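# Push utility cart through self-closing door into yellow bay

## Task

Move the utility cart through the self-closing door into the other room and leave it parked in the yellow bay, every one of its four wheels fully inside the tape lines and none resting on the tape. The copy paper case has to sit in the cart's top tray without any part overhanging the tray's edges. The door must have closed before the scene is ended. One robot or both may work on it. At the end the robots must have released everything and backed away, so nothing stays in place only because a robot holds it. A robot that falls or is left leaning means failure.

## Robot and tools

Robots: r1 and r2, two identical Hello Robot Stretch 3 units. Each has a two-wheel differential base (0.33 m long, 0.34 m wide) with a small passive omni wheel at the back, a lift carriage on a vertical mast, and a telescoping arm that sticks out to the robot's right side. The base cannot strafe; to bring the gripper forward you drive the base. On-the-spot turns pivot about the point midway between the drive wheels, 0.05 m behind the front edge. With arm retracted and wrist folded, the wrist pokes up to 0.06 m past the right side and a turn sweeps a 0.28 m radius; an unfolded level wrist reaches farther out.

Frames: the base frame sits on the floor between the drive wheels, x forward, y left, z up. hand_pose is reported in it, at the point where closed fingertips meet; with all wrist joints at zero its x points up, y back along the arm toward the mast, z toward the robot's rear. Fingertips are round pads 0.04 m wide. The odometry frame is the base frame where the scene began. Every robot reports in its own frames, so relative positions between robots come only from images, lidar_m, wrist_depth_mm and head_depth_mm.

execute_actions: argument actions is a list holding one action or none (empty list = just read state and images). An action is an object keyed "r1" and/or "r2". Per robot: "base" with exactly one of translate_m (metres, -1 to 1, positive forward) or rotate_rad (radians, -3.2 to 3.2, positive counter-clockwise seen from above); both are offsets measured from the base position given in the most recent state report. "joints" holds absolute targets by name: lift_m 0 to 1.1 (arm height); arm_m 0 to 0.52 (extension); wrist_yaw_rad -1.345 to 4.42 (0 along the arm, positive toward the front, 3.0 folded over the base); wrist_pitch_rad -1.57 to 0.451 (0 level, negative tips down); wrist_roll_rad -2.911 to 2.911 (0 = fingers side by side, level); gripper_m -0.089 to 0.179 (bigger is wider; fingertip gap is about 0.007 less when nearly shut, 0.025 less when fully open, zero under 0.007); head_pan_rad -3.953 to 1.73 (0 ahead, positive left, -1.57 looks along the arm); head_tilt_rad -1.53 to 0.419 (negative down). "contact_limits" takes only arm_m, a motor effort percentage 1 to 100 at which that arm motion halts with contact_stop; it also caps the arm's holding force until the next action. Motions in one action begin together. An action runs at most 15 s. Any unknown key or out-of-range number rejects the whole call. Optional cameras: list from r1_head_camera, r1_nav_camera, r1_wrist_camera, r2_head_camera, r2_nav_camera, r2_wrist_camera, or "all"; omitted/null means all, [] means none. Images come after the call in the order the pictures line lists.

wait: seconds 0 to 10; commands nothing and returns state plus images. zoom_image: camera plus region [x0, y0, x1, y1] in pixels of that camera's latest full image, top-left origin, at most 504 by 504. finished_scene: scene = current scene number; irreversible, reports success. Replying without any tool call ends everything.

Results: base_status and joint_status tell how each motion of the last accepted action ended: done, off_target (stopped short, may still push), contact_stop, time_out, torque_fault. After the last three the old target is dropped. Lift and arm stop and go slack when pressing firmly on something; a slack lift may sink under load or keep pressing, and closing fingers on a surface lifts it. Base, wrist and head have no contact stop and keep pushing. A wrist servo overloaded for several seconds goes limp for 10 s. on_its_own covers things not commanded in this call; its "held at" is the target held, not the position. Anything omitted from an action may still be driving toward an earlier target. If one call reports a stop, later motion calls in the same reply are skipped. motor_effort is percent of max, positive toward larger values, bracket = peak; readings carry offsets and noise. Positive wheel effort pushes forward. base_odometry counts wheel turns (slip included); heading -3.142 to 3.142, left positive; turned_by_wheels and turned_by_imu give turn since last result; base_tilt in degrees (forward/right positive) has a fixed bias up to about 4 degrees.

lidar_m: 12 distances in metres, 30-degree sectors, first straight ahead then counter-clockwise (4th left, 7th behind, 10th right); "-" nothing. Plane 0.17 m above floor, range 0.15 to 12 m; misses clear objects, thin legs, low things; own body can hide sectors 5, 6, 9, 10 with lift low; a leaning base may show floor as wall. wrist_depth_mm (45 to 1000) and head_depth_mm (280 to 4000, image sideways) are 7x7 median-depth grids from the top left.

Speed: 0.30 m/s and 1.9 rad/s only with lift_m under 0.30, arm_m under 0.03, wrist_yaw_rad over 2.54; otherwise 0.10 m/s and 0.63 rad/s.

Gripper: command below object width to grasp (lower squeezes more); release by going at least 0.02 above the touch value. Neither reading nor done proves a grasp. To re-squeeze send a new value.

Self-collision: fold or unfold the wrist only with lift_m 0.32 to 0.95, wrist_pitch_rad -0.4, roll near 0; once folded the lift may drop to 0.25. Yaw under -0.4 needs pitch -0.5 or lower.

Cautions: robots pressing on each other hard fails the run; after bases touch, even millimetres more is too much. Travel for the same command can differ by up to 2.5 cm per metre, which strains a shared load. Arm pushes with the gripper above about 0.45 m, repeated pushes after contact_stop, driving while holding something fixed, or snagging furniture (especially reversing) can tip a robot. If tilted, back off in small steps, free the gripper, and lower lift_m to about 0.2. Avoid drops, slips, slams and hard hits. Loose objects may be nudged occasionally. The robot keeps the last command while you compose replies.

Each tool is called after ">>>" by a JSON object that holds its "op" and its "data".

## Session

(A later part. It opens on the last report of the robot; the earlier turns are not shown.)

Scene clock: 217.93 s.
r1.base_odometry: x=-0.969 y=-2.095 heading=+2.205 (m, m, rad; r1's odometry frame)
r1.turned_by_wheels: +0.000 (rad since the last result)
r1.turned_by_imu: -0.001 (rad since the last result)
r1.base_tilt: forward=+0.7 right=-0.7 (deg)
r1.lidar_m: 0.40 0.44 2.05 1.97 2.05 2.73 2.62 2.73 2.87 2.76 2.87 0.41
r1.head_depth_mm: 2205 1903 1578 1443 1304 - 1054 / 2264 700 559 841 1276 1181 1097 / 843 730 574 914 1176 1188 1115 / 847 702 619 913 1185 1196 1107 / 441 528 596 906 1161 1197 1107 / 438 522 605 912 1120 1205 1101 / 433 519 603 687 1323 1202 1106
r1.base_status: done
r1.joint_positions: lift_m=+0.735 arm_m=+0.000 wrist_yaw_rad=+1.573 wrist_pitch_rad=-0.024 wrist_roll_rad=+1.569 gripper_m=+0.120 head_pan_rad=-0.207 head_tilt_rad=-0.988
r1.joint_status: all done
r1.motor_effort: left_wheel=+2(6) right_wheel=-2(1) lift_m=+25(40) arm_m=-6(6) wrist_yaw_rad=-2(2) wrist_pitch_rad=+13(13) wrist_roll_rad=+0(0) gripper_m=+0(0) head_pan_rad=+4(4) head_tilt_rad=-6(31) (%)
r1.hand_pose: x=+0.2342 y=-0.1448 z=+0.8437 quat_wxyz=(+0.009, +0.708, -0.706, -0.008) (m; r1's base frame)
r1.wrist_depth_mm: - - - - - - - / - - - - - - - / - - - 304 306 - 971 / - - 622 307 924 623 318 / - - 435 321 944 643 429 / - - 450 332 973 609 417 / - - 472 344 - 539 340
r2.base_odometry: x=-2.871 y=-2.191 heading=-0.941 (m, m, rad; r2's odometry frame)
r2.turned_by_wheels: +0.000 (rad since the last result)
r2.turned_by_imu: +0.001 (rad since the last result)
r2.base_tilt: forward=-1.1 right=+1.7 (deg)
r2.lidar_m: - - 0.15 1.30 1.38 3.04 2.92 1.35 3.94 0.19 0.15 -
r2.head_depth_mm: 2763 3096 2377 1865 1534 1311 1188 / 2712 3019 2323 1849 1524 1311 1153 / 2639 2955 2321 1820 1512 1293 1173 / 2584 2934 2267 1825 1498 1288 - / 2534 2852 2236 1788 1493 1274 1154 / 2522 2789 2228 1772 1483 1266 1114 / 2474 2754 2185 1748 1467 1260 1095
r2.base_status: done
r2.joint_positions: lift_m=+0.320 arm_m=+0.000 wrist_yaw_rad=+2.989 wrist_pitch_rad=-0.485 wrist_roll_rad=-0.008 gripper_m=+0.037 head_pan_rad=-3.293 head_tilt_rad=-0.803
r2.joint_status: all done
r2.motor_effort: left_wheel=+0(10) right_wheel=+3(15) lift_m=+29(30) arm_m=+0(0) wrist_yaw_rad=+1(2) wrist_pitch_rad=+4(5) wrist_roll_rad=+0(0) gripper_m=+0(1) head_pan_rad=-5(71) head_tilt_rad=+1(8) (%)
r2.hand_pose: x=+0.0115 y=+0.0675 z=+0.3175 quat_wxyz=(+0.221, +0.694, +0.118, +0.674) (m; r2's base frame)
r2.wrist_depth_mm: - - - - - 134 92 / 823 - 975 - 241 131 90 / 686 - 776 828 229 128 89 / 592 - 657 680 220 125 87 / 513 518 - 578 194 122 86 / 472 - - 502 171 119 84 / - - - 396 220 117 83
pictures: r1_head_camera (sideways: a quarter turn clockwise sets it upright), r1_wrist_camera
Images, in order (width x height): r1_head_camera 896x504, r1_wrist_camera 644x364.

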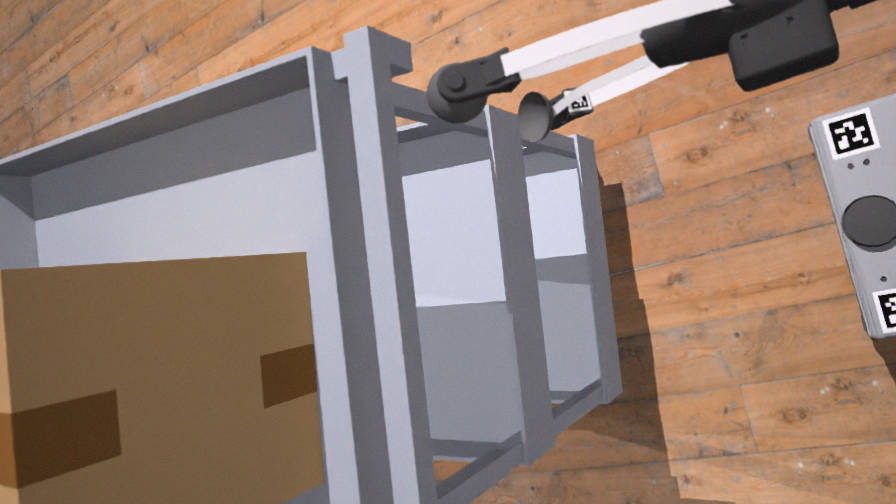

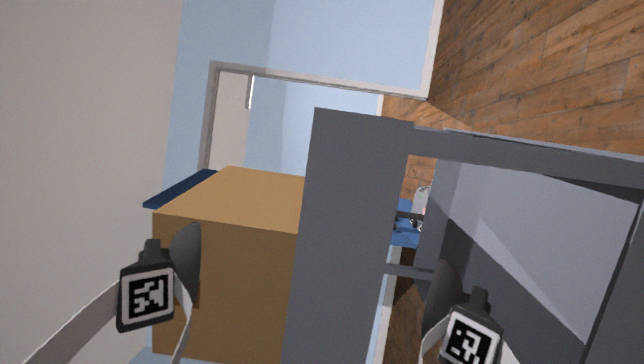

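>>> {"op": "execute_actions", "data": {"actions": [{"r1":{"base":{"translate_m":0.11},"joints":{"lift_m":0.72,"gripper_m":0.09}}}], "cameras": ["r1_wrist_camera"]}}

>>> {"op": "execute_actions", "data": {"actions": [{"r1":{"joints":{"gripper_m":-0.03}}}], "cameras": ["r1_wrist_camera"]}}

>>> {"op": "execute_actions", "data": {"actions": [{"r1":{"base":{"translate_m":0.25}}}], "cameras": ["r1_head_camera","r1_nav_camera"]}}

Scene clock: 228.40 s.
r1.base_odometry: x=-1.034 y=-2.006 heading=+2.205 (m, m, rad; r1's odometry frame)
r1.turned_by_wheels: +0.000 (rad since the last result)
r1.turned_by_imu: -0.001 (rad since the last result)
r1.base_tilt: forward=+0.7 right=-0.7 (deg)
r1.lidar_m: 0.30 0.32 2.06 1.98 2.05 2.79 2.74 2.83 2.87 2.76 2.86 0.30
r1.head_depth_mm: 2225 1909 600 494 1304 - 1048 / 2200 698 628 509 835 1185 1095 / 824 730 633 514 844 1174 1114 / 380 417 521 531 838 1166 1111 / 373 402 500 526 811 1166 1105 / 375 399 495 567 827 1185 1100 / 378 395 490 569 732 1206 1100
r1.base_status: done
r1.joint_positions: lift_m=+0.720 arm_m=+0.000 wrist_yaw_rad=+1.573 wrist_pitch_rad=-0.023 wrist_roll_rad=+1.569 gripper_m=+0.090 head_pan_rad=-0.207 head_tilt_rad=-0.988
r1.joint_status: all done
r1.motor_effort: left_wheel=+3(5) right_wheel=-1(3) lift_m=+25(24) arm_m=-5(5) wrist_yaw_rad=-2(2) wrist_pitch_rad=+13(13) wrist_roll_rad=+0(0) gripper_m=-1(82) head_pan_rad=+3(4) head_tilt_rad=-6(5) (%)
r1.hand_pose: x=+0.2342 y=-0.1448 z=+0.8287 quat_wxyz=(+0.009, +0.708, -0.706, -0.008) (m; r1's base frame)
r1.wrist_depth_mm: - - - - - - - / - - - 129 - - - / - - - 132 190 194 890 / - - 479 195 198 644 387 / - 329 341 203 837 619 413 / - 330 149 212 213 590 399 / - 349 334 221 221 552 388
r2.base_odometry: x=-2.871 y=-2.191 heading=-0.941 (m, m, rad; r2's odometry frame)
r2.turned_by_wheels: +0.000 (rad since the last result)
r2.turned_by_imu: +0.001 (rad since the last result)
r2.base_tilt: forward=-1.2 right=+1.7 (deg)
r2.lidar_m: - - 0.15 1.30 1.38 3.04 2.92 1.34 3.95 0.19 0.15 -
r2.head_depth_mm: 2748 3072 2348 1868 1551 1307 1186 / 2695 3052 2344 1853 1532 1298 1157 / 2680 2946 2335 1821 1504 1290 1168 / 2607 2890 2290 1800 1499 1293 - / 2580 2786 2233 1794 1495 1271 1154 / 2486 2739 2204 1776 1475 1268 1119 / 2446 2728 2194 1759 1465 1259 1100
r2.base_status: not commanded
r2.joint_positions: lift_m=+0.320 arm_m=+0.000 wrist_yaw_rad=+2.989 wrist_pitch_rad=-0.485 wrist_roll_rad=-0.008 gripper_m=+0.037 head_pan_rad=-3.293 head_tilt_rad=-0.803
r2.joint_status: not commanded
r2.motor_effort: left_wheel=+0(0) right_wheel=+3(3) lift_m=+30(30) arm_m=+0(0) wrist_yaw_rad=+1(1) wrist_pitch_rad=+5(5) wrist_roll_rad=+0(0) gripper_m=+0(0) head_pan_rad=-3(4) head_tilt_rad=+1(1) (%)
r2.hand_pose: x=+0.0115 y=+0.0675 z=+0.3175 quat_wxyz=(+0.221, +0.694, +0.118, +0.674) (m; r2's base frame)
r2.wrist_depth_mm: - - - - - 135 92 / 845 - 963 - 240 131 90 / 694 - 770 834 230 128 89 / 593 - 672 687 221 124 87 / 510 524 - 587 194 122 86 / 465 - - 496 171 119 85 / - - - 395 220 117 83
pictures: r1_wrist_camera
Images, in order (width x height): r1_wrist_camera 644x364.

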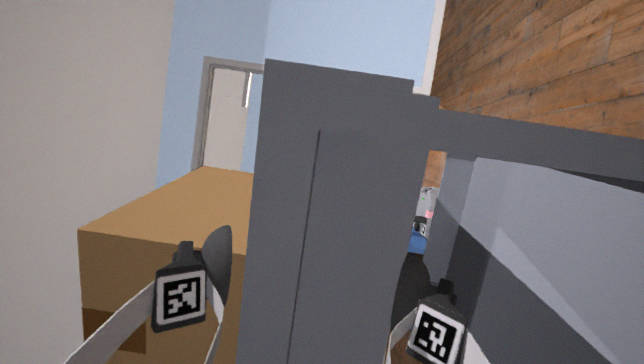

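Scene clock: 230.10 s.
r1.base_odometry: x=-1.034 y=-2.006 heading=+2.205 (m, m, rad; r1's odometry frame)
r1.turned_by_wheels: +0.000 (rad since the last result)
r1.turned_by_imu: +0.000 (rad since the last result)
r1.base_tilt: forward=+0.7 right=-0.7 (deg)
r1.lidar_m: 0.29 0.32 2.06 1.98 2.05 2.80 2.74 2.83 2.87 2.76 2.86 0.30
r1.head_depth_mm: 2226 1881 603 499 1312 - 1048 / 2195 695 629 512 842 1181 1092 / 822 729 632 519 842 1172 1110 / 370 402 501 527 835 1164 1110 / 372 400 496 563 825 1167 1103 / 375 395 491 566 826 1183 1095 / 378 393 487 565 688 1209 1105
r1.base_status: not commanded
r1.joint_positions: lift_m=+0.720 arm_m=+0.000 wrist_yaw_rad=+1.574 wrist_pitch_rad=+0.039 wrist_roll_rad=+1.570 gripper_m=-0.029 head_pan_rad=-0.207 head_tilt_rad=-0.988
r1.joint_status: all done
r1.on_its_own: wrist_pitch_rad is at rest, and its effort (-22) is outside its rest range (-20 to +32)
r1.motor_effort: left_wheel=+3(3) right_wheel=-17(17) lift_m=+25(25) arm_m=-5(6) wrist_yaw_rad=-3(3) wrist_pitch_rad=-22(22) wrist_roll_rad=+0(0) gripper_m=-26(100) head_pan_rad=+3(3) head_tilt_rad=-5(6) (%)
r1.hand_pose: x=+0.2356 y=-0.1443 z=+0.8446 quat_wxyz=(-0.013, +0.708, -0.706, +0.014) (m; r1's base frame)
r1.wrist_depth_mm: - - - - - - - / - - - 125 122 - - / - - - 128 124 183 180 / - - 552 133 188 745 445 / - 341 361 139 195 712 456 / - 342 - 143 203 676 442 / - 364 346 150 - 637 429
r2.base_odometry: x=-2.871 y=-2.191 heading=-0.941 (m, m, rad; r2's odometry frame)
r2.turned_by_wheels: +0.000 (rad since the last result)
r2.turned_by_imu: +0.000 (rad since the last result)
r2.base_tilt: forward=-1.1 right=+1.6 (deg)
r2.lidar_m: - - 0.15 1.30 1.38 3.03 2.93 1.35 3.90 0.19 0.15 -
r2.head_depth_mm: 2755 3011 2359 1866 1538 1306 1183 / 2718 2989 2342 1825 1526 1299 1152 / 2684 2978 2317 1819 1518 1284 1172 / 2587 2869 2254 1803 1499 1286 - / 2531 2837 2252 1789 1499 1276 1155 / 2521 2837 2222 1776 1487 1271 1115 / 2499 2716 2189 1750 1464 1254 1094
r2.base_status: not commanded
r2.joint_positions: lift_m=+0.320 arm_m=+0.000 wrist_yaw_rad=+2.989 wrist_pitch_rad=-0.485 wrist_roll_rad=-0.008 gripper_m=+0.037 head_pan_rad=-3.293 head_tilt_rad=-0.803
r2.joint_status: not commanded
r2.motor_effort: left_wheel=+0(0) right_wheel=+3(3) lift_m=+30(30) arm_m=+0(0) wrist_yaw_rad=+1(1) wrist_pitch_rad=+5(5) wrist_roll_rad=+0(0) gripper_m=+0(0) head_pan_rad=-4(4) head_tilt_rad=+1(1) (%)
r2.hand_pose: x=+0.0115 y=+0.0675 z=+0.3175 quat_wxyz=(+0.221, +0.694, +0.118, +0.674) (m; r2's base frame)
r2.wrist_depth_mm: - - - - - 135 92 / 832 - 970 - 240 131 90 / 694 - 789 838 229 128 89 / 589 - 653 690 220 125 87 / 521 524 - 576 193 122 86 / 472 - - 497 172 119 85 / - - - 396 220 117 83
pictures: r1_wrist_camera
Images, in order (width x height): r1_wrist_camera 644x364.

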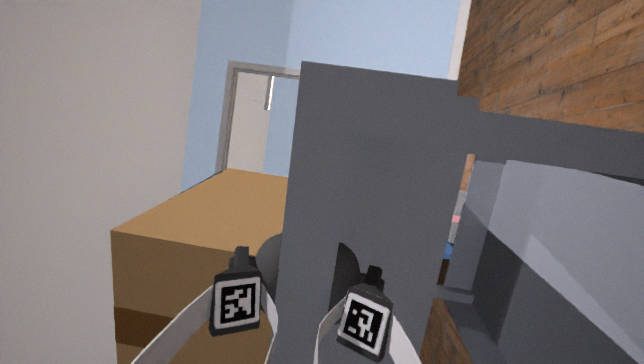

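Scene clock: 233.63 s.
r1.base_odometry: x=-1.182 y=-1.805 heading=+2.205 (m, m, rad; r1's odometry frame)
r1.turned_by_wheels: +0.000 (rad since the last result)
r1.turned_by_imu: -0.047 (rad since the last result)
r1.base_tilt: forward=+0.7 right=-0.7 (deg)
r1.lidar_m: 0.27 0.29 2.09 1.99 2.04 2.69 2.96 3.03 2.89 2.75 2.82 0.28
r1.head_depth_mm: 2235 1895 1641 500 1303 - 1052 / 2253 1909 606 531 840 1179 1094 / 2280 714 632 528 832 1159 1114 / 826 719 612 561 779 1163 1102 / 374 378 467 554 530 1102 1107 / 377 369 453 549 501 1095 1097 / 380 360 440 544 470 1190 1100
r1.base_status: done
r1.joint_positions: lift_m=+0.720 arm_m=+0.000 wrist_yaw_rad=+1.627 wrist_pitch_rad=+0.034 wrist_roll_rad=+1.576 gripper_m=-0.020 head_pan_rad=-0.207 head_tilt_rad=-0.988
r1.joint_status: not commanded
r1.on_its_own: wrist_yaw_rad is held at +1.625, not at your +1.570, by its stall guard, which is not easing now; gripper_m is held at -0.021, not at your -0.030, by its stall guard, which is not easing now
r1.motor_effort: left_wheel=+2(6) right_wheel=+7(26) lift_m=+25(25) arm_m=-2(5) wrist_yaw_rad=-1(31) wrist_pitch_rad=-19(21) wrist_roll_rad=-3(2) gripper_m=-23(28) head_pan_rad=+4(3) head_tilt_rad=-6(5) (%)
r1.hand_pose: x=+0.2351 y=-0.1307 z=+0.8433 quat_wxyz=(-0.014, +0.727, -0.687, +0.010) (m; r1's base frame)
r1.wrist_depth_mm: - - - - - - - / - - - 130 128 - - / - - - 131 129 189 944 / - - - 136 191 719 419 / - 392 402 139 195 697 454 / - 325 - 142 200 672 437 / - 340 331 146 800 651 425
r2.base_odometry: x=-2.871 y=-2.191 heading=-0.941 (m, m, rad; r2's odometry frame)
r2.turned_by_wheels: +0.000 (rad since the last result)
r2.turned_by_imu: +0.001 (rad since the last result)
r2.base_tilt: forward=-1.1 right=+1.8 (deg)
r2.lidar_m: - - 0.15 1.09 1.14 3.04 2.93 1.34 3.93 0.19 0.15 -
r2.head_depth_mm: 2771 3054 2366 1858 1525 1309 1183 / 2713 3005 2336 1847 1538 1295 1155 / 2616 2962 2304 1833 1500 1291 1172 / 2620 2904 2300 1808 1505 1285 - / 2561 2829 2245 1792 1486 1269 1154 / 2499 2746 2230 1770 1485 1264 1116 / 2451 2716 2168 1760 1462 1264 1099
r2.base_status: not commanded
r2.joint_positions: lift_m=+0.320 arm_m=+0.000 wrist_yaw_rad=+2.989 wrist_pitch_rad=-0.485 wrist_roll_rad=-0.008 gripper_m=+0.037 head_pan_rad=-3.293 head_tilt_rad=-0.803
r2.joint_status: not commanded
r2.motor_effort: left_wheel=+0(0) right_wheel=+3(3) lift_m=+30(31) arm_m=+0(0) wrist_yaw_rad=+1(2) wrist_pitch_rad=+5(4) wrist_roll_rad=+0(0) gripper_m=+1(0) head_pan_rad=-4(5) head_tilt_rad=+1(2) (%)
r2.hand_pose: x=+0.0115 y=+0.0675 z=+0.3175 quat_wxyz=(+0.221, +0.694, +0.118, +0.674) (m; r2's base frame)
r2.wrist_depth_mm: - - - - - 135 92 / 816 - 977 - 242 131 90 / 704 - 783 834 229 128 89 / 591 - 664 680 220 125 87 / 514 525 - 579 193 122 86 / 470 - - 498 172 119 85 / - - - 394 219 117 83
pictures: r1_head_camera (sideways: a quarter turn clockwise sets it upright), r1_nav_camera (sideways: a quarter turn counterclockwise sets it upright)
Images, in order (width x height): r1_head_camera 896x504, r1_nav_camera 672x504.

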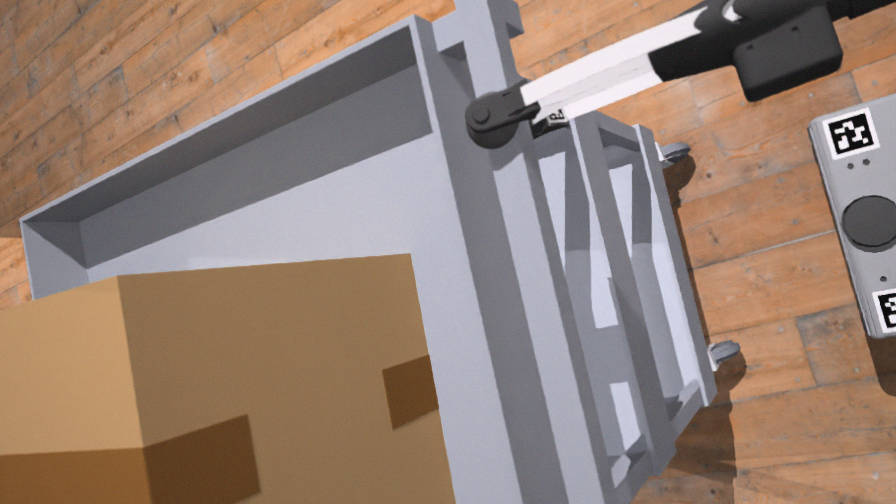

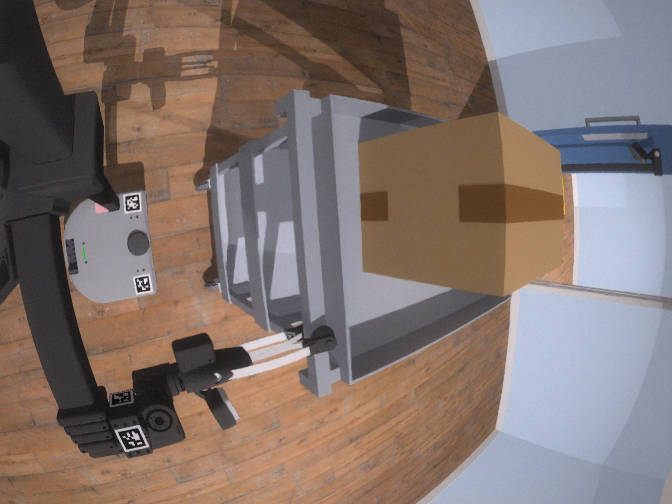

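>>> {"op": "execute_actions", "data": {"actions": [{"r1":{"joints":{"gripper_m":0.12,"lift_m":0.735}}}], "cameras": []}}

>>> {"op": "execute_actions", "data": {"actions": [{"r1":{"base":{"translate_m":-0.15}}}], "cameras": []}}

>>> {"op": "execute_actions", "data": {"actions": [{"r1":{"base":{"rotate_rad":-1.2},"joints":{"wrist_yaw_rad":2.7,"lift_m":0.29,"gripper_m":0.03,"wrist_roll_rad":0,"wrist_pitch_rad":-0.4}}}], "cameras": []}}

>>> {"op": "execute_actions", "data": {"actions": [{"r1":{"base":{"translate_m":0.65}}}], "cameras": []}}

>>> {"op": "execute_actions", "data": {"actions": [{"r1":{"base":{"rotate_rad":1.33}}}], "cameras": []}}

>>> {"op": "execute_actions", "data": {"actions": [{"r1":{"base":{"translate_m":1}}}], "cameras": []}}

>>> {"op": "execute_actions", "data": {"actions": [{"r1":{"base":{"translate_m":0.55}}}], "cameras": []}}

>>> {"op": "execute_actions", "data": {"actions": [{"r1":{"base":{"rotate_rad":2.63},"joints":{"lift_m":0.71}}}], "cameras": []}}

>>> {"op": "execute_actions", "data": {"actions": [{"r1":{"base":{"translate_m":0.3},"joints":{"wrist_yaw_rad":1.57,"gripper_m":0.17,"wrist_roll_rad":1.57,"wrist_pitch_rad":0}}}], "cameras": ["r1_head_camera","r1_wrist_camera","r2_nav_camera"]}}

Scene clock: 252.07 s.
r1.base_odometry: x=-1.182 y=-1.805 heading=+2.205 (m, m, rad; r1's odometry frame)
r1.turned_by_wheels: +0.000 (rad since the last result)
r1.turned_by_imu: -0.001 (rad since the last result)
r1.base_tilt: forward=+0.6 right=-0.7 (deg)
r1.lidar_m: 0.28 0.29 2.09 1.99 2.04 2.69 2.96 3.04 2.89 2.75 2.82 0.28
r1.head_depth_mm: 2225 1894 1630 495 1302 - 1049 / 2261 1921 605 568 801 1183 1094 / 2254 711 632 530 832 1150 1117 / 824 720 612 559 780 1159 1106 / 373 378 467 555 736 1149 1111 / 376 369 454 549 503 1095 1097 / 378 360 441 545 472 1193 1101
r1.base_status: not commanded
r1.joint_positions: lift_m=+0.735 arm_m=+0.000 wrist_yaw_rad=+1.626 wrist_pitch_rad=-0.017 wrist_roll_rad=+1.576 gripper_m=+0.120 head_pan_rad=-0.207 head_tilt_rad=-0.988
r1.joint_status: all done
r1.on_its_own: wrist_yaw_rad is held at +1.625, not at your +1.570, by its stall guard, which is not easing now
r1.motor_effort: left_wheel=+1(2) right_wheel=+1(9) lift_m=+43(45) arm_m=-2(2) wrist_yaw_rad=-1(1) wrist_pitch_rad=+10(18) wrist_roll_rad=-3(3) gripper_m=+0(82) head_pan_rad=+5(3) head_tilt_rad=-5(5) (%)
r1.hand_pose: x=+0.2340 y=-0.1311 z=+0.8446 quat_wxyz=(+0.005, +0.726, -0.687, -0.008) (m; r1's base frame)
r1.wrist_depth_mm: - - - - - - - / - - - 130 - - - / - - - 133 131 195 950 / - - - 136 195 645 401 / - 382 398 140 201 652 434 / - - 312 144 203 615 422 / - 328 323 148 211 540 412
r2.base_odometry: x=-2.871 y=-2.191 heading=-0.941 (m, m, rad; r2's odometry frame)
r2.turned_by_wheels: +0.000 (rad since the last result)
r2.turned_by_imu: +0.001 (rad since the last result)
r2.base_tilt: forward=-1.1 right=+1.8 (deg)
r2.lidar_m: - - 0.15 1.09 1.14 3.05 2.92 1.35 3.92 0.19 0.15 -
r2.head_depth_mm: 2743 3060 2357 1869 1551 1311 1184 / 2687 3010 2347 1854 1535 1301 1151 / 2632 2946 2306 1823 1516 1287 1168 / 2596 2891 2284 1801 1499 1283 - / 2603 2859 2234 1780 1488 1279 1157 / 2501 2752 2232 1762 1467 1265 1118 / 2484 2747 2183 1741 1461 1259 1096
r2.base_status: not commanded
r2.joint_positions: lift_m=+0.320 arm_m=+0.000 wrist_yaw_rad=+2.989 wrist_pitch_rad=-0.485 wrist_roll_rad=-0.008 gripper_m=+0.037 head_pan_rad=-3.293 head_tilt_rad=-0.803
r2.joint_status: not commanded
r2.motor_effort: left_wheel=+0(0) right_wheel=+3(3) lift_m=+29(30) arm_m=+0(0) wrist_yaw_rad=+2(1) wrist_pitch_rad=+5(5) wrist_roll_rad=+0(0) gripper_m=+0(0) head_pan_rad=-4(5) head_tilt_rad=+1(1) (%)
r2.hand_pose: x=+0.0115 y=+0.0675 z=+0.3175 quat_wxyz=(+0.221, +0.694, +0.118, +0.674) (m; r2's base frame)
r2.wrist_depth_mm: - - - - - 135 92 / 820 - 977 - 242 131 90 / 689 - 779 822 230 128 89 / 593 - 656 688 221 125 87 / 514 523 - 576 193 122 86 / 468 - - 497 172 119 85 / - - - 395 219 117 83
pictures: none
No camera images: the call's "cameras" was empty. Leave "cameras" out to get every camera's image.

Scene clock: 255.00 s.
r1.base_odometry: x=-1.093 y=-1.926 heading=+2.205 (m, m, rad; r1's odometry frame)
r1.turned_by_wheels: +0.000 (rad since the last result)
r1.turned_by_imu: -0.001 (rad since the last result)
r1.base_tilt: forward=+0.7 right=-0.7 (deg)
r1.lidar_m: 0.42 0.44 2.09 1.98 2.03 2.68 2.83 2.90 2.90 2.76 2.83 0.44
r1.head_depth_mm: 2235 1901 1641 1455 1316 - 1049 / 2245 1895 569 1480 1288 1185 1096 / 2266 713 574 924 1256 1189 1113 / 850 733 566 930 1202 1194 1103 / 485 562 577 920 1173 1200 1106 / 453 538 601 910 1157 1204 1099 / 444 525 602 747 1297 1208 1104
r1.base_status: done
r1.joint_positions: lift_m=+0.735 arm_m=+0.000 wrist_yaw_rad=+1.626 wrist_pitch_rad=-0.017 wrist_roll_rad=+1.576 gripper_m=+0.120 head_pan_rad=-0.207 head_tilt_rad=-0.988
r1.joint_status: not commanded
r1.on_its_own: wrist_yaw_rad is held at +1.625, not at your +1.570, by its stall guard, which is not easing now
r1.motor_effort: left_wheel=+2(1) right_wheel=+0(5) lift_m=+43(43) arm_m=-2(2) wrist_yaw_rad=+0(1) wrist_pitch_rad=+9(9) wrist_roll_rad=-2(2) gripper_m=+0(0) head_pan_rad=+3(4) head_tilt_rad=-6(6) (%)
r1.hand_pose: x=+0.2340 y=-0.1311 z=+0.8446 quat_wxyz=(+0.005, +0.726, -0.687, -0.008) (m; r1's base frame)
r1.wrist_depth_mm: - - - - - - - / - - - - - - - / - - - 341 346 - 1000 / - - - 348 949 666 344 / - - 464 357 980 649 353 / - - 481 368 - 620 356 / - - 496 375 - 543 365
r2.base_odometry: x=-2.871 y=-2.191 heading=-0.941 (m, m, rad; r2's odometry frame)
r2.turned_by_wheels: +0.000 (rad since the last result)
r2.turned_by_imu: +0.000 (rad since the last result)
r2.base_tilt: forward=-1.0 right=+1.7 (deg)
r2.lidar_m: - - 0.15 1.09 1.14 3.06 2.92 1.34 3.94 0.19 0.15 -
r2.head_depth_mm: 2747 3048 2338 1889 1532 1312 1189 / 2706 2993 2327 1861 1539 1304 1155 / 2652 2953 2294 1830 1512 1289 1174 / 2624 2882 2296 1806 1507 1279 - / 2561 2796 2252 1791 1495 1280 1157 / 2521 2789 2210 1762 1484 1263 1123 / 2476 2698 2194 1751 1462 1254 1097
r2.base_status: not commanded
r2.joint_positions: lift_m=+0.320 arm_m=+0.000 wrist_yaw_rad=+2.989 wrist_pitch_rad=-0.485 wrist_roll_rad=-0.008 gripper_m=+0.037 head_pan_rad=-3.293 head_tilt_rad=-0.803
r2.joint_status: not commanded
r2.motor_effort: left_wheel=+0(0) right_wheel=+3(4) lift_m=+30(30) arm_m=+0(0) wrist_yaw_rad=+1(1) wrist_pitch_rad=+5(5) wrist_roll_rad=+0(0) gripper_m=+0(0) head_pan_rad=-5(4) head_tilt_rad=+1(1) (%)
r2.hand_pose: x=+0.0115 y=+0.0675 z=+0.3175 quat_wxyz=(+0.221, +0.694, +0.118, +0.674) (m; r2's base frame)
r2.wrist_depth_mm: - - - - - 134 92 / 824 - 987 - 241 131 90 / 684 - 777 835 229 128 89 / 590 - 670 680 219 125 87 / 519 525 - 576 194 122 86 / 466 - - 497 172 119 85 / - - - 392 219 117 83
pictures: none
No camera images: the call's "cameras" was empty. Leave "cameras" out to get every camera's image.

Scene clock: 259.87 s.
r1.base_odometry: x=-1.093 y=-1.926 heading=+1.005 (m, m, rad; r1's odometry frame)
r1.turned_by_wheels: -1.200 (rad since the last result)
r1.turned_by_imu: -1.203 (rad since the last result)
r1.base_tilt: forward=+0.7 right=-0.7 (deg)
r1.lidar_m: 2.76 0.46 0.42 0.43 2.23 1.98 1.99 2.38 2.83 2.84 3.10 2.76
r1.head_depth_mm: 2242 1897 1645 1456 1303 1174 1082 / 2242 1899 1661 1457 1311 1180 1113 / 2275 1920 1661 1463 1318 1188 1109 / 2271 1945 1685 1473 1320 1195 1121 / 2291 1949 1689 1485 1328 1195 1107 / 2329 1946 1689 1492 1330 1204 1095 / 2348 1966 1695 1500 1335 1121 1087
r1.base_status: done
r1.joint_positions: lift_m=+0.290 arm_m=+0.000 wrist_yaw_rad=+2.697 wrist_pitch_rad=-0.416 wrist_roll_rad=+0.004 gripper_m=+0.030 head_pan_rad=-0.207 head_tilt_rad=-0.988
r1.joint_status: all done
r1.motor_effort: left_wheel=+2(6) right_wheel=-2(6) lift_m=+25(40) arm_m=-2(2) wrist_yaw_rad=+2(3) wrist_pitch_rad=+9(9) wrist_roll_rad=-1(3) gripper_m=+0(80) head_pan_rad=+4(4) head_tilt_rad=-5(6) (%)
r1.hand_pose: x=+0.0754 y=+0.0576 z=+0.3035 quat_wxyz=(+0.295, +0.708, -0.010, +0.641) (m; r1's base frame)
r1.wrist_depth_mm: - - - - 969 - - / - - - - - - - / - 946 746 832 956 - - / 761 734 534 533 641 - - / - 613 661 708 711 792 836 / - 520 549 567 593 616 654 / - 461 453 464 498 516 536
r2.base_odometry: x=-2.871 y=-2.191 heading=-0.941 (m, m, rad; r2's odometry frame)
r2.turned_by_wheels: +0.000 (rad since the last result)
r2.turned_by_imu: +0.001 (rad since the last result)
r2.base_tilt: forward=-1.1 right=+1.8 (deg)
r2.lidar_m: - - 0.15 1.09 1.14 3.04 2.93 1.35 3.92 0.19 0.15 -
r2.head_depth_mm: 2736 3034 2364 1879 1534 1305 1177 / 2693 2997 2315 1827 1529 1301 1156 / 2655 2912 2313 1829 1513 1290 1170 / 2602 2884 2271 1821 1500 1283 - / 2578 2850 2244 1792 1495 1276 1157 / 2540 2761 2215 1762 1492 1263 1113 / 2499 2685 2182 1742 1462 1271 1100
r2.base_status: not commanded
r2.joint_positions: lift_m=+0.320 arm_m=+0.000 wrist_yaw_rad=+2.989 wrist_pitch_rad=-0.485 wrist_roll_rad=-0.008 gripper_m=+0.037 head_pan_rad=-3.293 head_tilt_rad=-0.803
r2.joint_status: not commanded
r2.motor_effort: left_wheel=+0(0) right_wheel=+3(3) lift_m=+30(30) arm_m=+0(0) wrist_yaw_rad=+1(1) wrist_pitch_rad=+5(5) wrist_roll_rad=+0(0) gripper_m=+0(0) head_pan_rad=-5(4) head_tilt_rad=+2(1) (%)
r2.hand_pose: x=+0.0115 y=+0.0675 z=+0.3175 quat_wxyz=(+0.221, +0.694, +0.118, +0.674) (m; r2's base frame)
r2.wrist_depth_mm: - - - - - 135 92 / 843 - 982 - 240 131 90 / 686 - 785 843 230 128 89 / 596 - 666 695 220 125 87 / 511 518 - 583 194 122 86 / 468 - - 495 172 119 85 / - - - 396 219 116 83
pictures: none
No camera images: the call's "cameras" was empty. Leave "cameras" out to get every camera's image.

Scene clock: 263.73 s.
r1.base_odometry: x=-0.745 y=-1.377 heading=+1.005 (m, m, rad; r1's odometry frame)
r1.turned_by_wheels: +0.000 (rad since the last result)
r1.turned_by_imu: +0.001 (rad since the last result)
r1.base_tilt: forward=+0.7 right=-0.7 (deg)
r1.lidar_m: 2.15 2.58 2.76 0.62 0.42 0.47 2.60 3.10 3.01 3.03 2.41 2.14
r1.head_depth_mm: 1991 1906 1657 1453 1299 1181 1080 / 2002 1895 1637 1457 1299 1184 1112 / 2022 1928 1674 1466 1310 1187 1111 / 2033 1952 1668 1480 1321 1194 1122 / 2071 1944 1677 1485 1321 1199 1108 / 2082 1971 1691 1494 1327 1199 1100 / 2109 1966 1703 1492 1332 1211 1108
r1.base_status: done
r1.joint_positions: lift_m=+0.290 arm_m=+0.000 wrist_yaw_rad=+2.697 wrist_pitch_rad=-0.416 wrist_roll_rad=+0.004 gripper_m=+0.030 head_pan_rad=-0.207 head_tilt_rad=-0.989
r1.joint_status: not commanded
r1.motor_effort: left_wheel=+2(8) right_wheel=-1(5) lift_m=+26(25) arm_m=-2(2) wrist_yaw_rad=+2(2) wrist_pitch_rad=+9(9) wrist_roll_rad=-1(1) gripper_m=+0(0) head_pan_rad=+4(3) head_tilt_rad=-5(5) (%)
r1.hand_pose: x=+0.0752 y=+0.0577 z=+0.3034 quat_wxyz=(+0.295, +0.708, -0.010, +0.641) (m; r1's base frame)
r1.wrist_depth_mm: - - - - - - - / 822 - - - - - - / 562 797 - - - - - / 729 789 850 905 976 - - / - 621 669 705 744 786 842 / - 514 553 561 600 622 646 / - 459 453 462 502 513 533
r2.base_odometry: x=-2.871 y=-2.191 heading=-0.941 (m, m, rad; r2's odometry frame)
r2.turned_by_wheels: +0.000 (rad since the last result)
r2.turned_by_imu: +0.001 (rad since the last result)
r2.base_tilt: forward=-1.1 right=+1.8 (deg)
r2.lidar_m: - - 0.15 1.09 1.14 3.07 2.93 1.35 3.93 0.19 0.15 -
r2.head_depth_mm: 2745 3020 2348 1875 1543 1310 1177 / 2685 2998 2331 1845 1520 1303 1148 / 2659 2971 2323 1826 1519 1292 1173 / 2611 2917 2287 1808 1502 1286 - / 2570 2857 2243 1793 1483 1276 1160 / 2498 2747 2225 1766 1481 1262 1111 / 2476 2739 2193 1741 1475 1254 1100
r2.base_status: not commanded
r2.joint_positions: lift_m=+0.320 arm_m=+0.000 wrist_yaw_rad=+2.989 wrist_pitch_rad=-0.485 wrist_roll_rad=-0.008 gripper_m=+0.037 head_pan_rad=-3.293 head_tilt_rad=-0.803
r2.joint_status: not commanded
r2.motor_effort: left_wheel=+0(0) right_wheel=+3(3) lift_m=+30(30) arm_m=+0(0) wrist_yaw_rad=+1(2) wrist_pitch_rad=+5(5) wrist_roll_rad=+0(0) gripper_m=+0(0) head_pan_rad=-4(4) head_tilt_rad=+1(1) (%)
r2.hand_pose: x=+0.0115 y=+0.0675 z=+0.3175 quat_wxyz=(+0.221, +0.694, +0.118, +0.674) (m; r2's base frame)
r2.wrist_depth_mm: - - - - - 135 92 / 820 - 962 - 240 131 90 / 696 - 774 845 230 128 89 / 591 - 662 687 221 125 87 / 519 521 - 581 194 122 86 / 472 - - 506 171 119 85 / - - - 393 220 117 83
pictures: none
No camera images: the call's "cameras" was empty. Leave "cameras" out to get every camera's image.

Scene clock: 265.90 s.
r1.base_odometry: x=-0.745 y=-1.377 heading=+2.335 (m, m, rad; r1's odometry frame)
r1.turned_by_wheels: +1.330 (rad since the last result)
r1.turned_by_imu: +1.326 (rad since the last result)
r1.base_tilt: forward=+0.7 right=-0.7 (deg)
r1.lidar_m: 2.39 0.47 0.42 2.59 2.75 3.07 3.01 2.85 2.19 2.14 2.27 2.81
r1.head_depth_mm: 2243 1890 1650 1450 1306 1179 1086 / 2263 1923 1659 1456 1308 1185 1112 / 2269 1915 1661 1467 1312 1191 1114 / 2271 1920 1678 1479 1320 1196 1118 / 2306 1932 1683 1480 1328 1200 1107 / 2326 1961 1681 1496 1331 1200 1099 / 2340 1986 1693 1306 1205 1099 1096
r1.base_status: done
r1.joint_positions: lift_m=+0.290 arm_m=+0.000 wrist_yaw_rad=+2.697 wrist_pitch_rad=-0.416 wrist_roll_rad=+0.004 gripper_m=+0.030 head_pan_rad=-0.207 head_tilt_rad=-0.989
r1.joint_status: not commanded
r1.motor_effort: left_wheel=+0(3) right_wheel=+3(13) lift_m=+25(26) arm_m=-2(2) wrist_yaw_rad=+3(2) wrist_pitch_rad=+9(9) wrist_roll_rad=-1(1) gripper_m=+0(0) head_pan_rad=+3(3) head_tilt_rad=-4(5) (%)
r1.hand_pose: x=+0.0752 y=+0.0576 z=+0.3034 quat_wxyz=(+0.295, +0.708, -0.010, +0.641) (m; r1's base frame)
r1.wrist_depth_mm: - - - - - 891 491 / - - - - - - - / - - - 807 938 933 - / 759 794 830 585 555 601 679 / - 618 664 625 738 757 826 / - 521 551 564 594 614 649 / - 462 450 466 501 509 536
r2.base_odometry: x=-2.871 y=-2.191 heading=-0.941 (m, m, rad; r2's odometry frame)
r2.turned_by_wheels: +0.000 (rad since the last result)
r2.turned_by_imu: +0.000 (rad since the last result)
r2.base_tilt: forward=-1.2 right=+1.8 (deg)
r2.lidar_m: - - 0.15 1.09 1.14 3.06 2.93 1.35 3.94 0.19 0.15 -
r2.head_depth_mm: 2773 3045 2356 1861 1540 1311 1190 / 2684 2996 2337 1862 1534 1308 1154 / 2676 2952 2333 1830 1514 1291 1168 / 2593 2879 2278 1810 1494 1289 - / 2534 2833 2255 1797 1487 1272 1150 / 2507 2734 2217 1769 1472 1267 1118 / 2484 2707 2190 1765 1457 1254 1101
r2.base_status: not commanded
r2.joint_positions: lift_m=+0.320 arm_m=+0.000 wrist_yaw_rad=+2.989 wrist_pitch_rad=-0.485 wrist_roll_rad=-0.008 gripper_m=+0.037 head_pan_rad=-3.293 head_tilt_rad=-0.803
r2.joint_status: not commanded
r2.motor_effort: left_wheel=+0(0) right_wheel=+3(3) lift_m=+30(30) arm_m=+0(0) wrist_yaw_rad=+1(1) wrist_pitch_rad=+5(5) wrist_roll_rad=+0(0) gripper_m=+0(1) head_pan_rad=-4(5) head_tilt_rad=+1(1) (%)
r2.hand_pose: x=+0.0115 y=+0.0675 z=+0.3175 quat_wxyz=(+0.221, +0.694, +0.118, +0.674) (m; r2's base frame)
r2.wrist_depth_mm: - - - - - 134 92 / 837 - 973 - 240 131 90 / 695 - 786 823 230 128 89 / 589 - 659 689 220 125 87 / 515 523 - 580 193 122 86 / 471 - - 497 171 119 85 / - - - 394 220 117 83
pictures: none
No camera images: the call's "cameras" was empty. Leave "cameras" out to get every camera's image.

Scene clock: 271.00 s.
r1.base_odometry: x=-1.437 y=-0.655 heading=+2.335 (m, m, rad; r1's odometry frame)
r1.turned_by_wheels: +0.000 (rad since the last result)
r1.turned_by_imu: +0.002 (rad since the last result)
r1.base_tilt: forward=+0.7 right=-0.7 (deg)
r1.lidar_m: 1.85 1.00 2.57 0.51 0.33 0.39 4.00 2.93 2.26 2.22 2.32 1.79
r1.head_depth_mm: 1782 1894 1639 1451 1307 1176 1085 / 1744 1900 1657 1451 1304 1188 1117 / 1730 1899 1667 1461 1316 1193 1112 / 2293 1918 1664 1476 1317 1194 1117 / 2302 1961 1680 1478 1329 1204 1105 / 2328 1950 1702 1487 1334 1204 1095 / 2337 1984 1684 1465 1338 1206 1104
r1.base_status: done
r1.joint_positions: lift_m=+0.290 arm_m=+0.000 wrist_yaw_rad=+2.698 wrist_pitch_rad=-0.417 wrist_roll_rad=+0.004 gripper_m=+0.030 head_pan_rad=-0.207 head_tilt_rad=-0.989
r1.joint_status: not commanded
r1.motor_effort: left_wheel=+0(3) right_wheel=+2(9) lift_m=+26(26) arm_m=-2(2) wrist_yaw_rad=+2(2) wrist_pitch_rad=+9(9) wrist_roll_rad=-1(2) gripper_m=-1(0) head_pan_rad=+4(3) head_tilt_rad=-5(6) (%)
r1.hand_pose: x=+0.0752 y=+0.0576 z=+0.3033 quat_wxyz=(+0.295, +0.708, -0.010, +0.641) (m; r1's base frame)
r1.wrist_depth_mm: - - - - - 947 906 / - - - - - - - / 643 954 - - - 984 - / 459 709 848 904 976 868 882 / - 622 671 712 730 787 837 / - 519 549 569 598 622 652 / - 460 449 466 500 513 534
r2.base_odometry: x=-2.871 y=-2.191 heading=-0.941 (m, m, rad; r2's odometry frame)
r2.turned_by_wheels: +0.000 (rad since the last result)
r2.turned_by_imu: +0.001 (rad since the last result)
r2.base_tilt: forward=-1.1 right=+1.8 (deg)
r2.lidar_m: - - 0.15 1.09 1.13 3.04 2.92 1.35 3.91 0.19 0.15 -
r2.head_depth_mm: 2748 3084 2363 1869 1553 1310 1182 / 2700 3006 2332 1836 1522 1304 1150 / 2668 2934 2333 1836 1511 1300 1177 / 2571 2870 2276 1807 1516 1284 - / 2574 2838 2238 1795 1491 1279 1158 / 2521 2784 2243 1778 1480 1266 1117 / 2472 2708 2210 1750 1469 1257 1096
r2.base_status: not commanded
r2.joint_positions: lift_m=+0.320 arm_m=+0.000 wrist_yaw_rad=+2.989 wrist_pitch_rad=-0.485 wrist_roll_rad=-0.008 gripper_m=+0.037 head_pan_rad=-3.293 head_tilt_rad=-0.803
r2.joint_status: not commanded
r2.motor_effort: left_wheel=+0(0) right_wheel=+3(3) lift_m=+30(30) arm_m=+0(0) wrist_yaw_rad=+1(1) wrist_pitch_rad=+5(5) wrist_roll_rad=+0(0) gripper_m=+0(0) head_pan_rad=-4(5) head_tilt_rad=+1(1) (%)
r2.hand_pose: x=+0.0115 y=+0.0675 z=+0.3175 quat_wxyz=(+0.221, +0.694, +0.118, +0.674) (m; r2's base frame)
r2.wrist_depth_mm: 849 - - - - 135 92 / 829 - 983 - 239 131 90 / 691 - 767 819 230 128 89 / 585 - 659 695 221 125 87 / 507 523 - 580 193 122 86 / 474 - - 504 171 119 85 / - - - 391 220 117 83
pictures: none
No camera images: the call's "cameras" was empty. Leave "cameras" out to get every camera's image.

Scene clock: 274.47 s.
r1.base_odometry: x=-1.818 y=-0.258 heading=+2.335 (m, m, rad; r1's odometry frame)
r1.turned_by_wheels: +0.000 (rad since the last result)
r1.turned_by_imu: +0.001 (rad since the last result)
r1.base_tilt: forward=+0.7 right=-0.7 (deg)
r1.lidar_m: 4.11 0.92 0.62 2.47 0.93 0.76 1.35 2.98 2.30 2.26 1.60 1.27
r1.head_depth_mm: 1215 1467 1640 1447 1298 1175 1078 / 1200 1437 1621 1463 1308 1185 1110 / 2258 1880 1658 1468 1315 1185 1110 / 2285 1922 1669 1480 1321 1193 1112 / 2308 1950 1690 1487 1324 1202 1106 / 2311 1955 1693 1498 1329 1205 1100 / 2332 1975 1696 1501 1340 1161 1101
r1.base_status: done
r1.joint_positions: lift_m=+0.290 arm_m=+0.000 wrist_yaw_rad=+2.698 wrist_pitch_rad=-0.417 wrist_roll_rad=+0.004 gripper_m=+0.030 head_pan_rad=-0.207 head_tilt_rad=-0.989
r1.joint_status: not commanded
r1.motor_effort: left_wheel=+0(3) right_wheel=+2(9) lift_m=+25(25) arm_m=-2(2) wrist_yaw_rad=+2(2) wrist_pitch_rad=+9(9) wrist_roll_rad=-2(1) gripper_m=+0(0) head_pan_rad=+3(4) head_tilt_rad=-5(5) (%)
r1.hand_pose: x=+0.0752 y=+0.0576 z=+0.3033 quat_wxyz=(+0.295, +0.708, -0.010, +0.641) (m; r1's base frame)
r1.wrist_depth_mm: - - - 760 729 811 832 / - - - 809 847 879 900 / - - - 834 890 945 971 / 753 798 856 660 647 - - / - 625 661 665 679 789 838 / - 515 546 566 595 623 652 / - 465 451 469 502 510 539
r2.base_odometry: x=-2.871 y=-2.191 heading=-0.941 (m, m, rad; r2's odometry frame)
r2.turned_by_wheels: +0.000 (rad since the last result)
r2.turned_by_imu: +0.001 (rad since the last result)
r2.base_tilt: forward=-1.1 right=+1.8 (deg)
r2.lidar_m: - - 0.15 1.09 1.14 0.68 2.92 1.34 3.91 0.19 0.15 -
r2.head_depth_mm: 2793 3066 2380 1799 982 1287 1184 / 2677 3040 2317 1688 1305 1244 1156 / 2644 2973 2287 1770 1373 1265 1168 / 2619 2894 2291 1792 1516 1287 - / 2563 2830 2223 1807 1484 1271 1157 / 2492 2784 2207 1774 1481 1268 1120 / 2471 2764 2222 1750 1464 1254 1100
r2.base_status: not commanded
r2.joint_positions: lift_m=+0.320 arm_m=+0.000 wrist_yaw_rad=+2.989 wrist_pitch_rad=-0.485 wrist_roll_rad=-0.008 gripper_m=+0.037 head_pan_rad=-3.293 head_tilt_rad=-0.803
r2.joint_status: not commanded
r2.motor_effort: left_wheel=+0(0) right_wheel=+2(4) lift_m=+31(30) arm_m=+1(0) wrist_yaw_rad=+1(0) wrist_pitch_rad=+5(5) wrist_roll_rad=+0(0) gripper_m=+0(0) head_pan_rad=-4(4) head_tilt_rad=+1(1) (%)
r2.hand_pose: x=+0.0115 y=+0.0675 z=+0.3175 quat_wxyz=(+0.221, +0.694, +0.118, +0.674) (m; r2's base frame)
r2.wrist_depth_mm: - - - - - 135 92 / 830 - 976 - 240 131 90 / 686 - 772 831 230 128 89 / 590 - 668 690 220 125 87 / 506 523 - 579 194 122 86 / 464 - - 503 171 119 84 / - - - 393 218 117 83
pictures: none
No camera images: the call's "cameras" was empty. Leave "cameras" out to get every camera's image.

Scene clock: 279.63 s.
r1.base_odometry: x=-1.818 y=-0.258 heading=-1.318 (m, m, rad; r1's odometry frame)
r1.turned_by_wheels: +2.630 (rad since the last result)
r1.turned_by_imu: +2.633 (rad since the last result)
r1.base_tilt: forward=+0.7 right=-0.7 (deg)
r1.lidar_m: 0.76 4.55 2.94 2.30 2.28 1.58 1.28 4.10 0.91 0.62 2.47 0.92
r1.head_depth_mm: 2231 1896 1641 1438 1308 1182 1101 / 2271 1888 1663 1463 1313 1179 1113 / 2105 1822 1627 1464 1313 1189 1118 / 844 1202 1423 1455 1322 1189 1103 / 821 1226 1133 1409 1323 1199 1105 / 861 1186 1093 1413 1331 1203 1097 / 868 795 1513 1505 1338 1210 1104
r1.base_status: done
r1.joint_positions: lift_m=+0.710 arm_m=+0.000 wrist_yaw_rad=+2.698 wrist_pitch_rad=-0.417 wrist_roll_rad=+0.004 gripper_m=+0.030 head_pan_rad=-0.207 head_tilt_rad=-0.989
r1.joint_status: all done
r1.motor_effort: left_wheel=+0(4) right_wheel=+2(8) lift_m=+44(47) arm_m=-2(2) wrist_yaw_rad=+2(2) wrist_pitch_rad=+9(9) wrist_roll_rad=-1(1) gripper_m=+0(1) head_pan_rad=+2(4) head_tilt_rad=-5(5) (%)
r1.hand_pose: x=+0.0752 y=+0.0576 z=+0.7225 quat_wxyz=(+0.295, +0.708, -0.010, +0.641) (m; r1's base frame)
r1.wrist_depth_mm: - - - - - - - / - - - - - - - / - - - - - - - / - - - - - - - / - - - - - - - / - - - - - - - / - 894 878 927 986 - 836
r2.base_odometry: x=-2.871 y=-2.191 heading=-0.941 (m, m, rad; r2's odometry frame)
r2.turned_by_wheels: +0.000 (rad since the last result)
r2.turned_by_imu: +0.001 (rad since the last result)
r2.base_tilt: forward=-1.1 right=+1.9 (deg)
r2.lidar_m: - - 0.15 1.09 1.14 0.73 2.92 1.35 3.92 0.19 0.15 -
r2.head_depth_mm: 2643 3043 2365 1757 1545 1303 1182 / 2638 797 667 1735 1495 1306 1153 / 2679 801 2143 1744 1325 1235 1173 / 2621 2916 2282 1828 1316 1258 - / 2559 2880 2236 1805 1497 1273 1154 / 2508 2785 2210 1774 1479 1266 1111 / 2477 2726 2215 1770 1457 1254 1098
r2.base_status: not commanded
r2.joint_positions: lift_m=+0.320 arm_m=+0.000 wrist_yaw_rad=+2.989 wrist_pitch_rad=-0.485 wrist_roll_rad=-0.008 gripper_m=+0.037 head_pan_rad=-3.293 head_tilt_rad=-0.803
r2.joint_status: not commanded
r2.motor_effort: left_wheel=+0(0) right_wheel=+3(3) lift_m=+30(30) arm_m=+0(0) wrist_yaw_rad=+2(1) wrist_pitch_rad=+5(4) wrist_roll_rad=+0(0) gripper_m=+0(0) head_pan_rad=-5(5) head_tilt_rad=+1(1) (%)
r2.hand_pose: x=+0.0115 y=+0.0675 z=+0.3175 quat_wxyz=(+0.221, +0.694, +0.118, +0.674) (m; r2's base frame)
r2.wrist_depth_mm: - - - - - 135 92 / 838 - 961 - 240 131 90 / 691 - 774 833 229 128 89 / 589 - 660 697 220 124 87 / 508 528 - 578 193 122 86 / 467 - - 503 172 119 84 / - - - 393 219 117 83
pictures: none
No camera images: the call's "cameras" was empty. Leave "cameras" out to get every camera's image.

Scene clock: 284.20 s.
r1.base_odometry: x=-1.743 y=-0.549 heading=-1.318 (m, m, rad; r1's odometry frame)
r1.turned_by_wheels: +0.000 (rad since the last result)
r1.turned_by_imu: +0.000 (rad since the last result)
r1.base_tilt: forward=+0.6 right=-0.8 (deg)
r1.lidar_m: 0.46 0.47 3.11 2.42 2.40 1.94 1.57 1.40 0.68 0.81 2.36 0.57
r1.head_depth_mm: 2239 1892 1637 1455 1300 - 1051 / 2249 784 1612 1480 1303 1183 1096 / 2240 702 1016 1258 1310 1188 1111 / 779 735 1020 982 1285 1194 1108 / 673 732 658 954 1225 1196 1106 / 632 711 620 941 1307 1204 1101 / 621 734 658 1453 1336 1208 1101
r1.base_status: done
r1.joint_positions: lift_m=+0.710 arm_m=+0.000 wrist_yaw_rad=+1.573 wrist_pitch_rad=-0.024 wrist_roll_rad=+1.569 gripper_m=+0.170 head_pan_rad=-0.207 head_tilt_rad=-0.989
r1.joint_status: all done
r1.motor_effort: left_wheel=+0(2) right_wheel=+3(8) lift_m=+44(44) arm_m=-2(2) wrist_yaw_rad=-2(3) wrist_pitch_rad=+13(14) wrist_roll_rad=+0(1) gripper_m=+0(86) head_pan_rad=+3(5) head_tilt_rad=-4(5) (%)
r1.hand_pose: x=+0.2342 y=-0.1445 z=+0.8179 quat_wxyz=(+0.010, +0.708, -0.706, -0.008) (m; r1's base frame)
r1.wrist_depth_mm: - - - - - - - / - - - - - - - / - - - 517 - 538 951 / - - 692 494 - 508 724 / - - 662 473 - 487 736 / - - - 450 - 464 713 / - - - 433 967 - 672
r2.base_odometry: x=-2.871 y=-2.191 heading=-0.941 (m, m, rad; r2's odometry frame)
r2.turned_by_wheels: +0.000 (rad since the last result)
r2.turned_by_imu: +0.001 (rad since the last result)
r2.base_tilt: forward=-1.1 right=+1.7 (deg)
r2.lidar_m: - - 0.15 1.09 0.82 0.92 2.93 1.34 3.94 0.19 0.15 -
r2.head_depth_mm: 2752 3078 2291 1871 1307 1214 1186 / 2716 2990 2344 1858 1351 1220 1149 / 2653 2925 2317 1835 1514 1288 1163 / 2610 2871 2274 1800 1495 1285 - / 2545 2799 2232 1807 1498 1278 1152 / 2511 2773 2193 1782 1480 1270 1116 / 2466 2716 2190 1751 1469 1256 1106
r2.base_status: not commanded
r2.joint_positions: lift_m=+0.320 arm_m=+0.000 wrist_yaw_rad=+2.989 wrist_pitch_rad=-0.485 wrist_roll_rad=-0.008 gripper_m=+0.037 head_pan_rad=-3.293 head_tilt_rad=-0.803
r2.joint_status: not commanded
r2.motor_effort: left_wheel=+0(0) right_wheel=+3(4) lift_m=+30(30) arm_m=+0(1) wrist_yaw_rad=+1(1) wrist_pitch_rad=+5(5) wrist_roll_rad=+0(0) gripper_m=+1(0) head_pan_rad=-4(4) head_tilt_rad=+1(0) (%)
r2.hand_pose: x=+0.0115 y=+0.0675 z=+0.3175 quat_wxyz=(+0.221, +0.694, +0.118, +0.674) (m; r2's base frame)
r2.wrist_depth_mm: - - - - - 135 92 / 715 - 974 - 240 131 90 / 648 - 777 832 230 128 89 / 598 - 670 695 220 125 87 / 510 521 - 581 194 122 86 / 470 - - 494 172 119 85 / - - - 396 220 117 83
pictures: r1_head_camera (sideways: a quarter turn clockwise sets it upright), r1_wrist_camera, r2_nav_camera (sideways: a quarter turn counterclockwise sets it upright)
Images, in order (width x height): r1_head_camera 896x504, r1_wrist_camera 644x364, r2_nav_camera 672x504.

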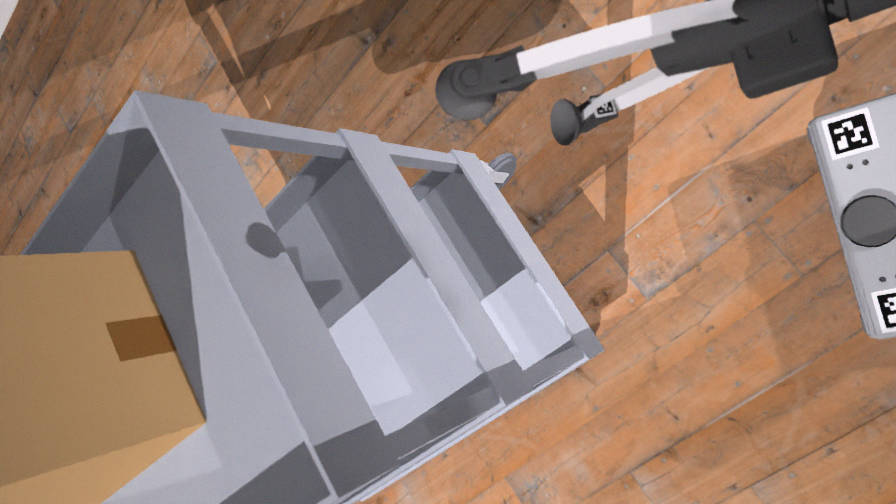

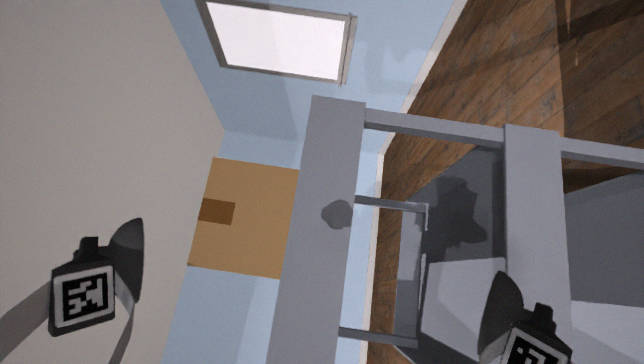

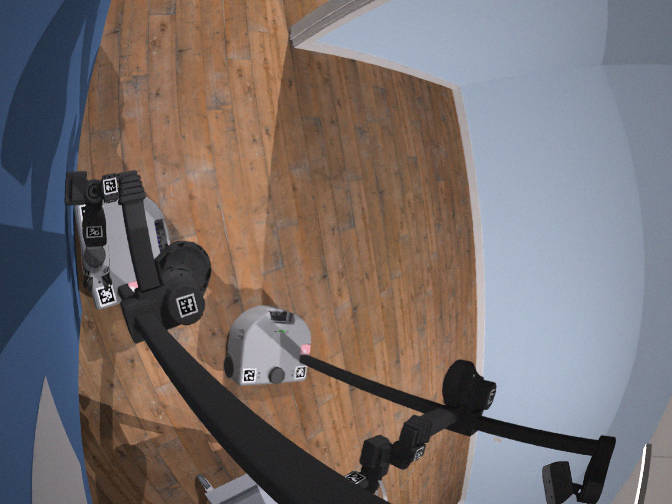

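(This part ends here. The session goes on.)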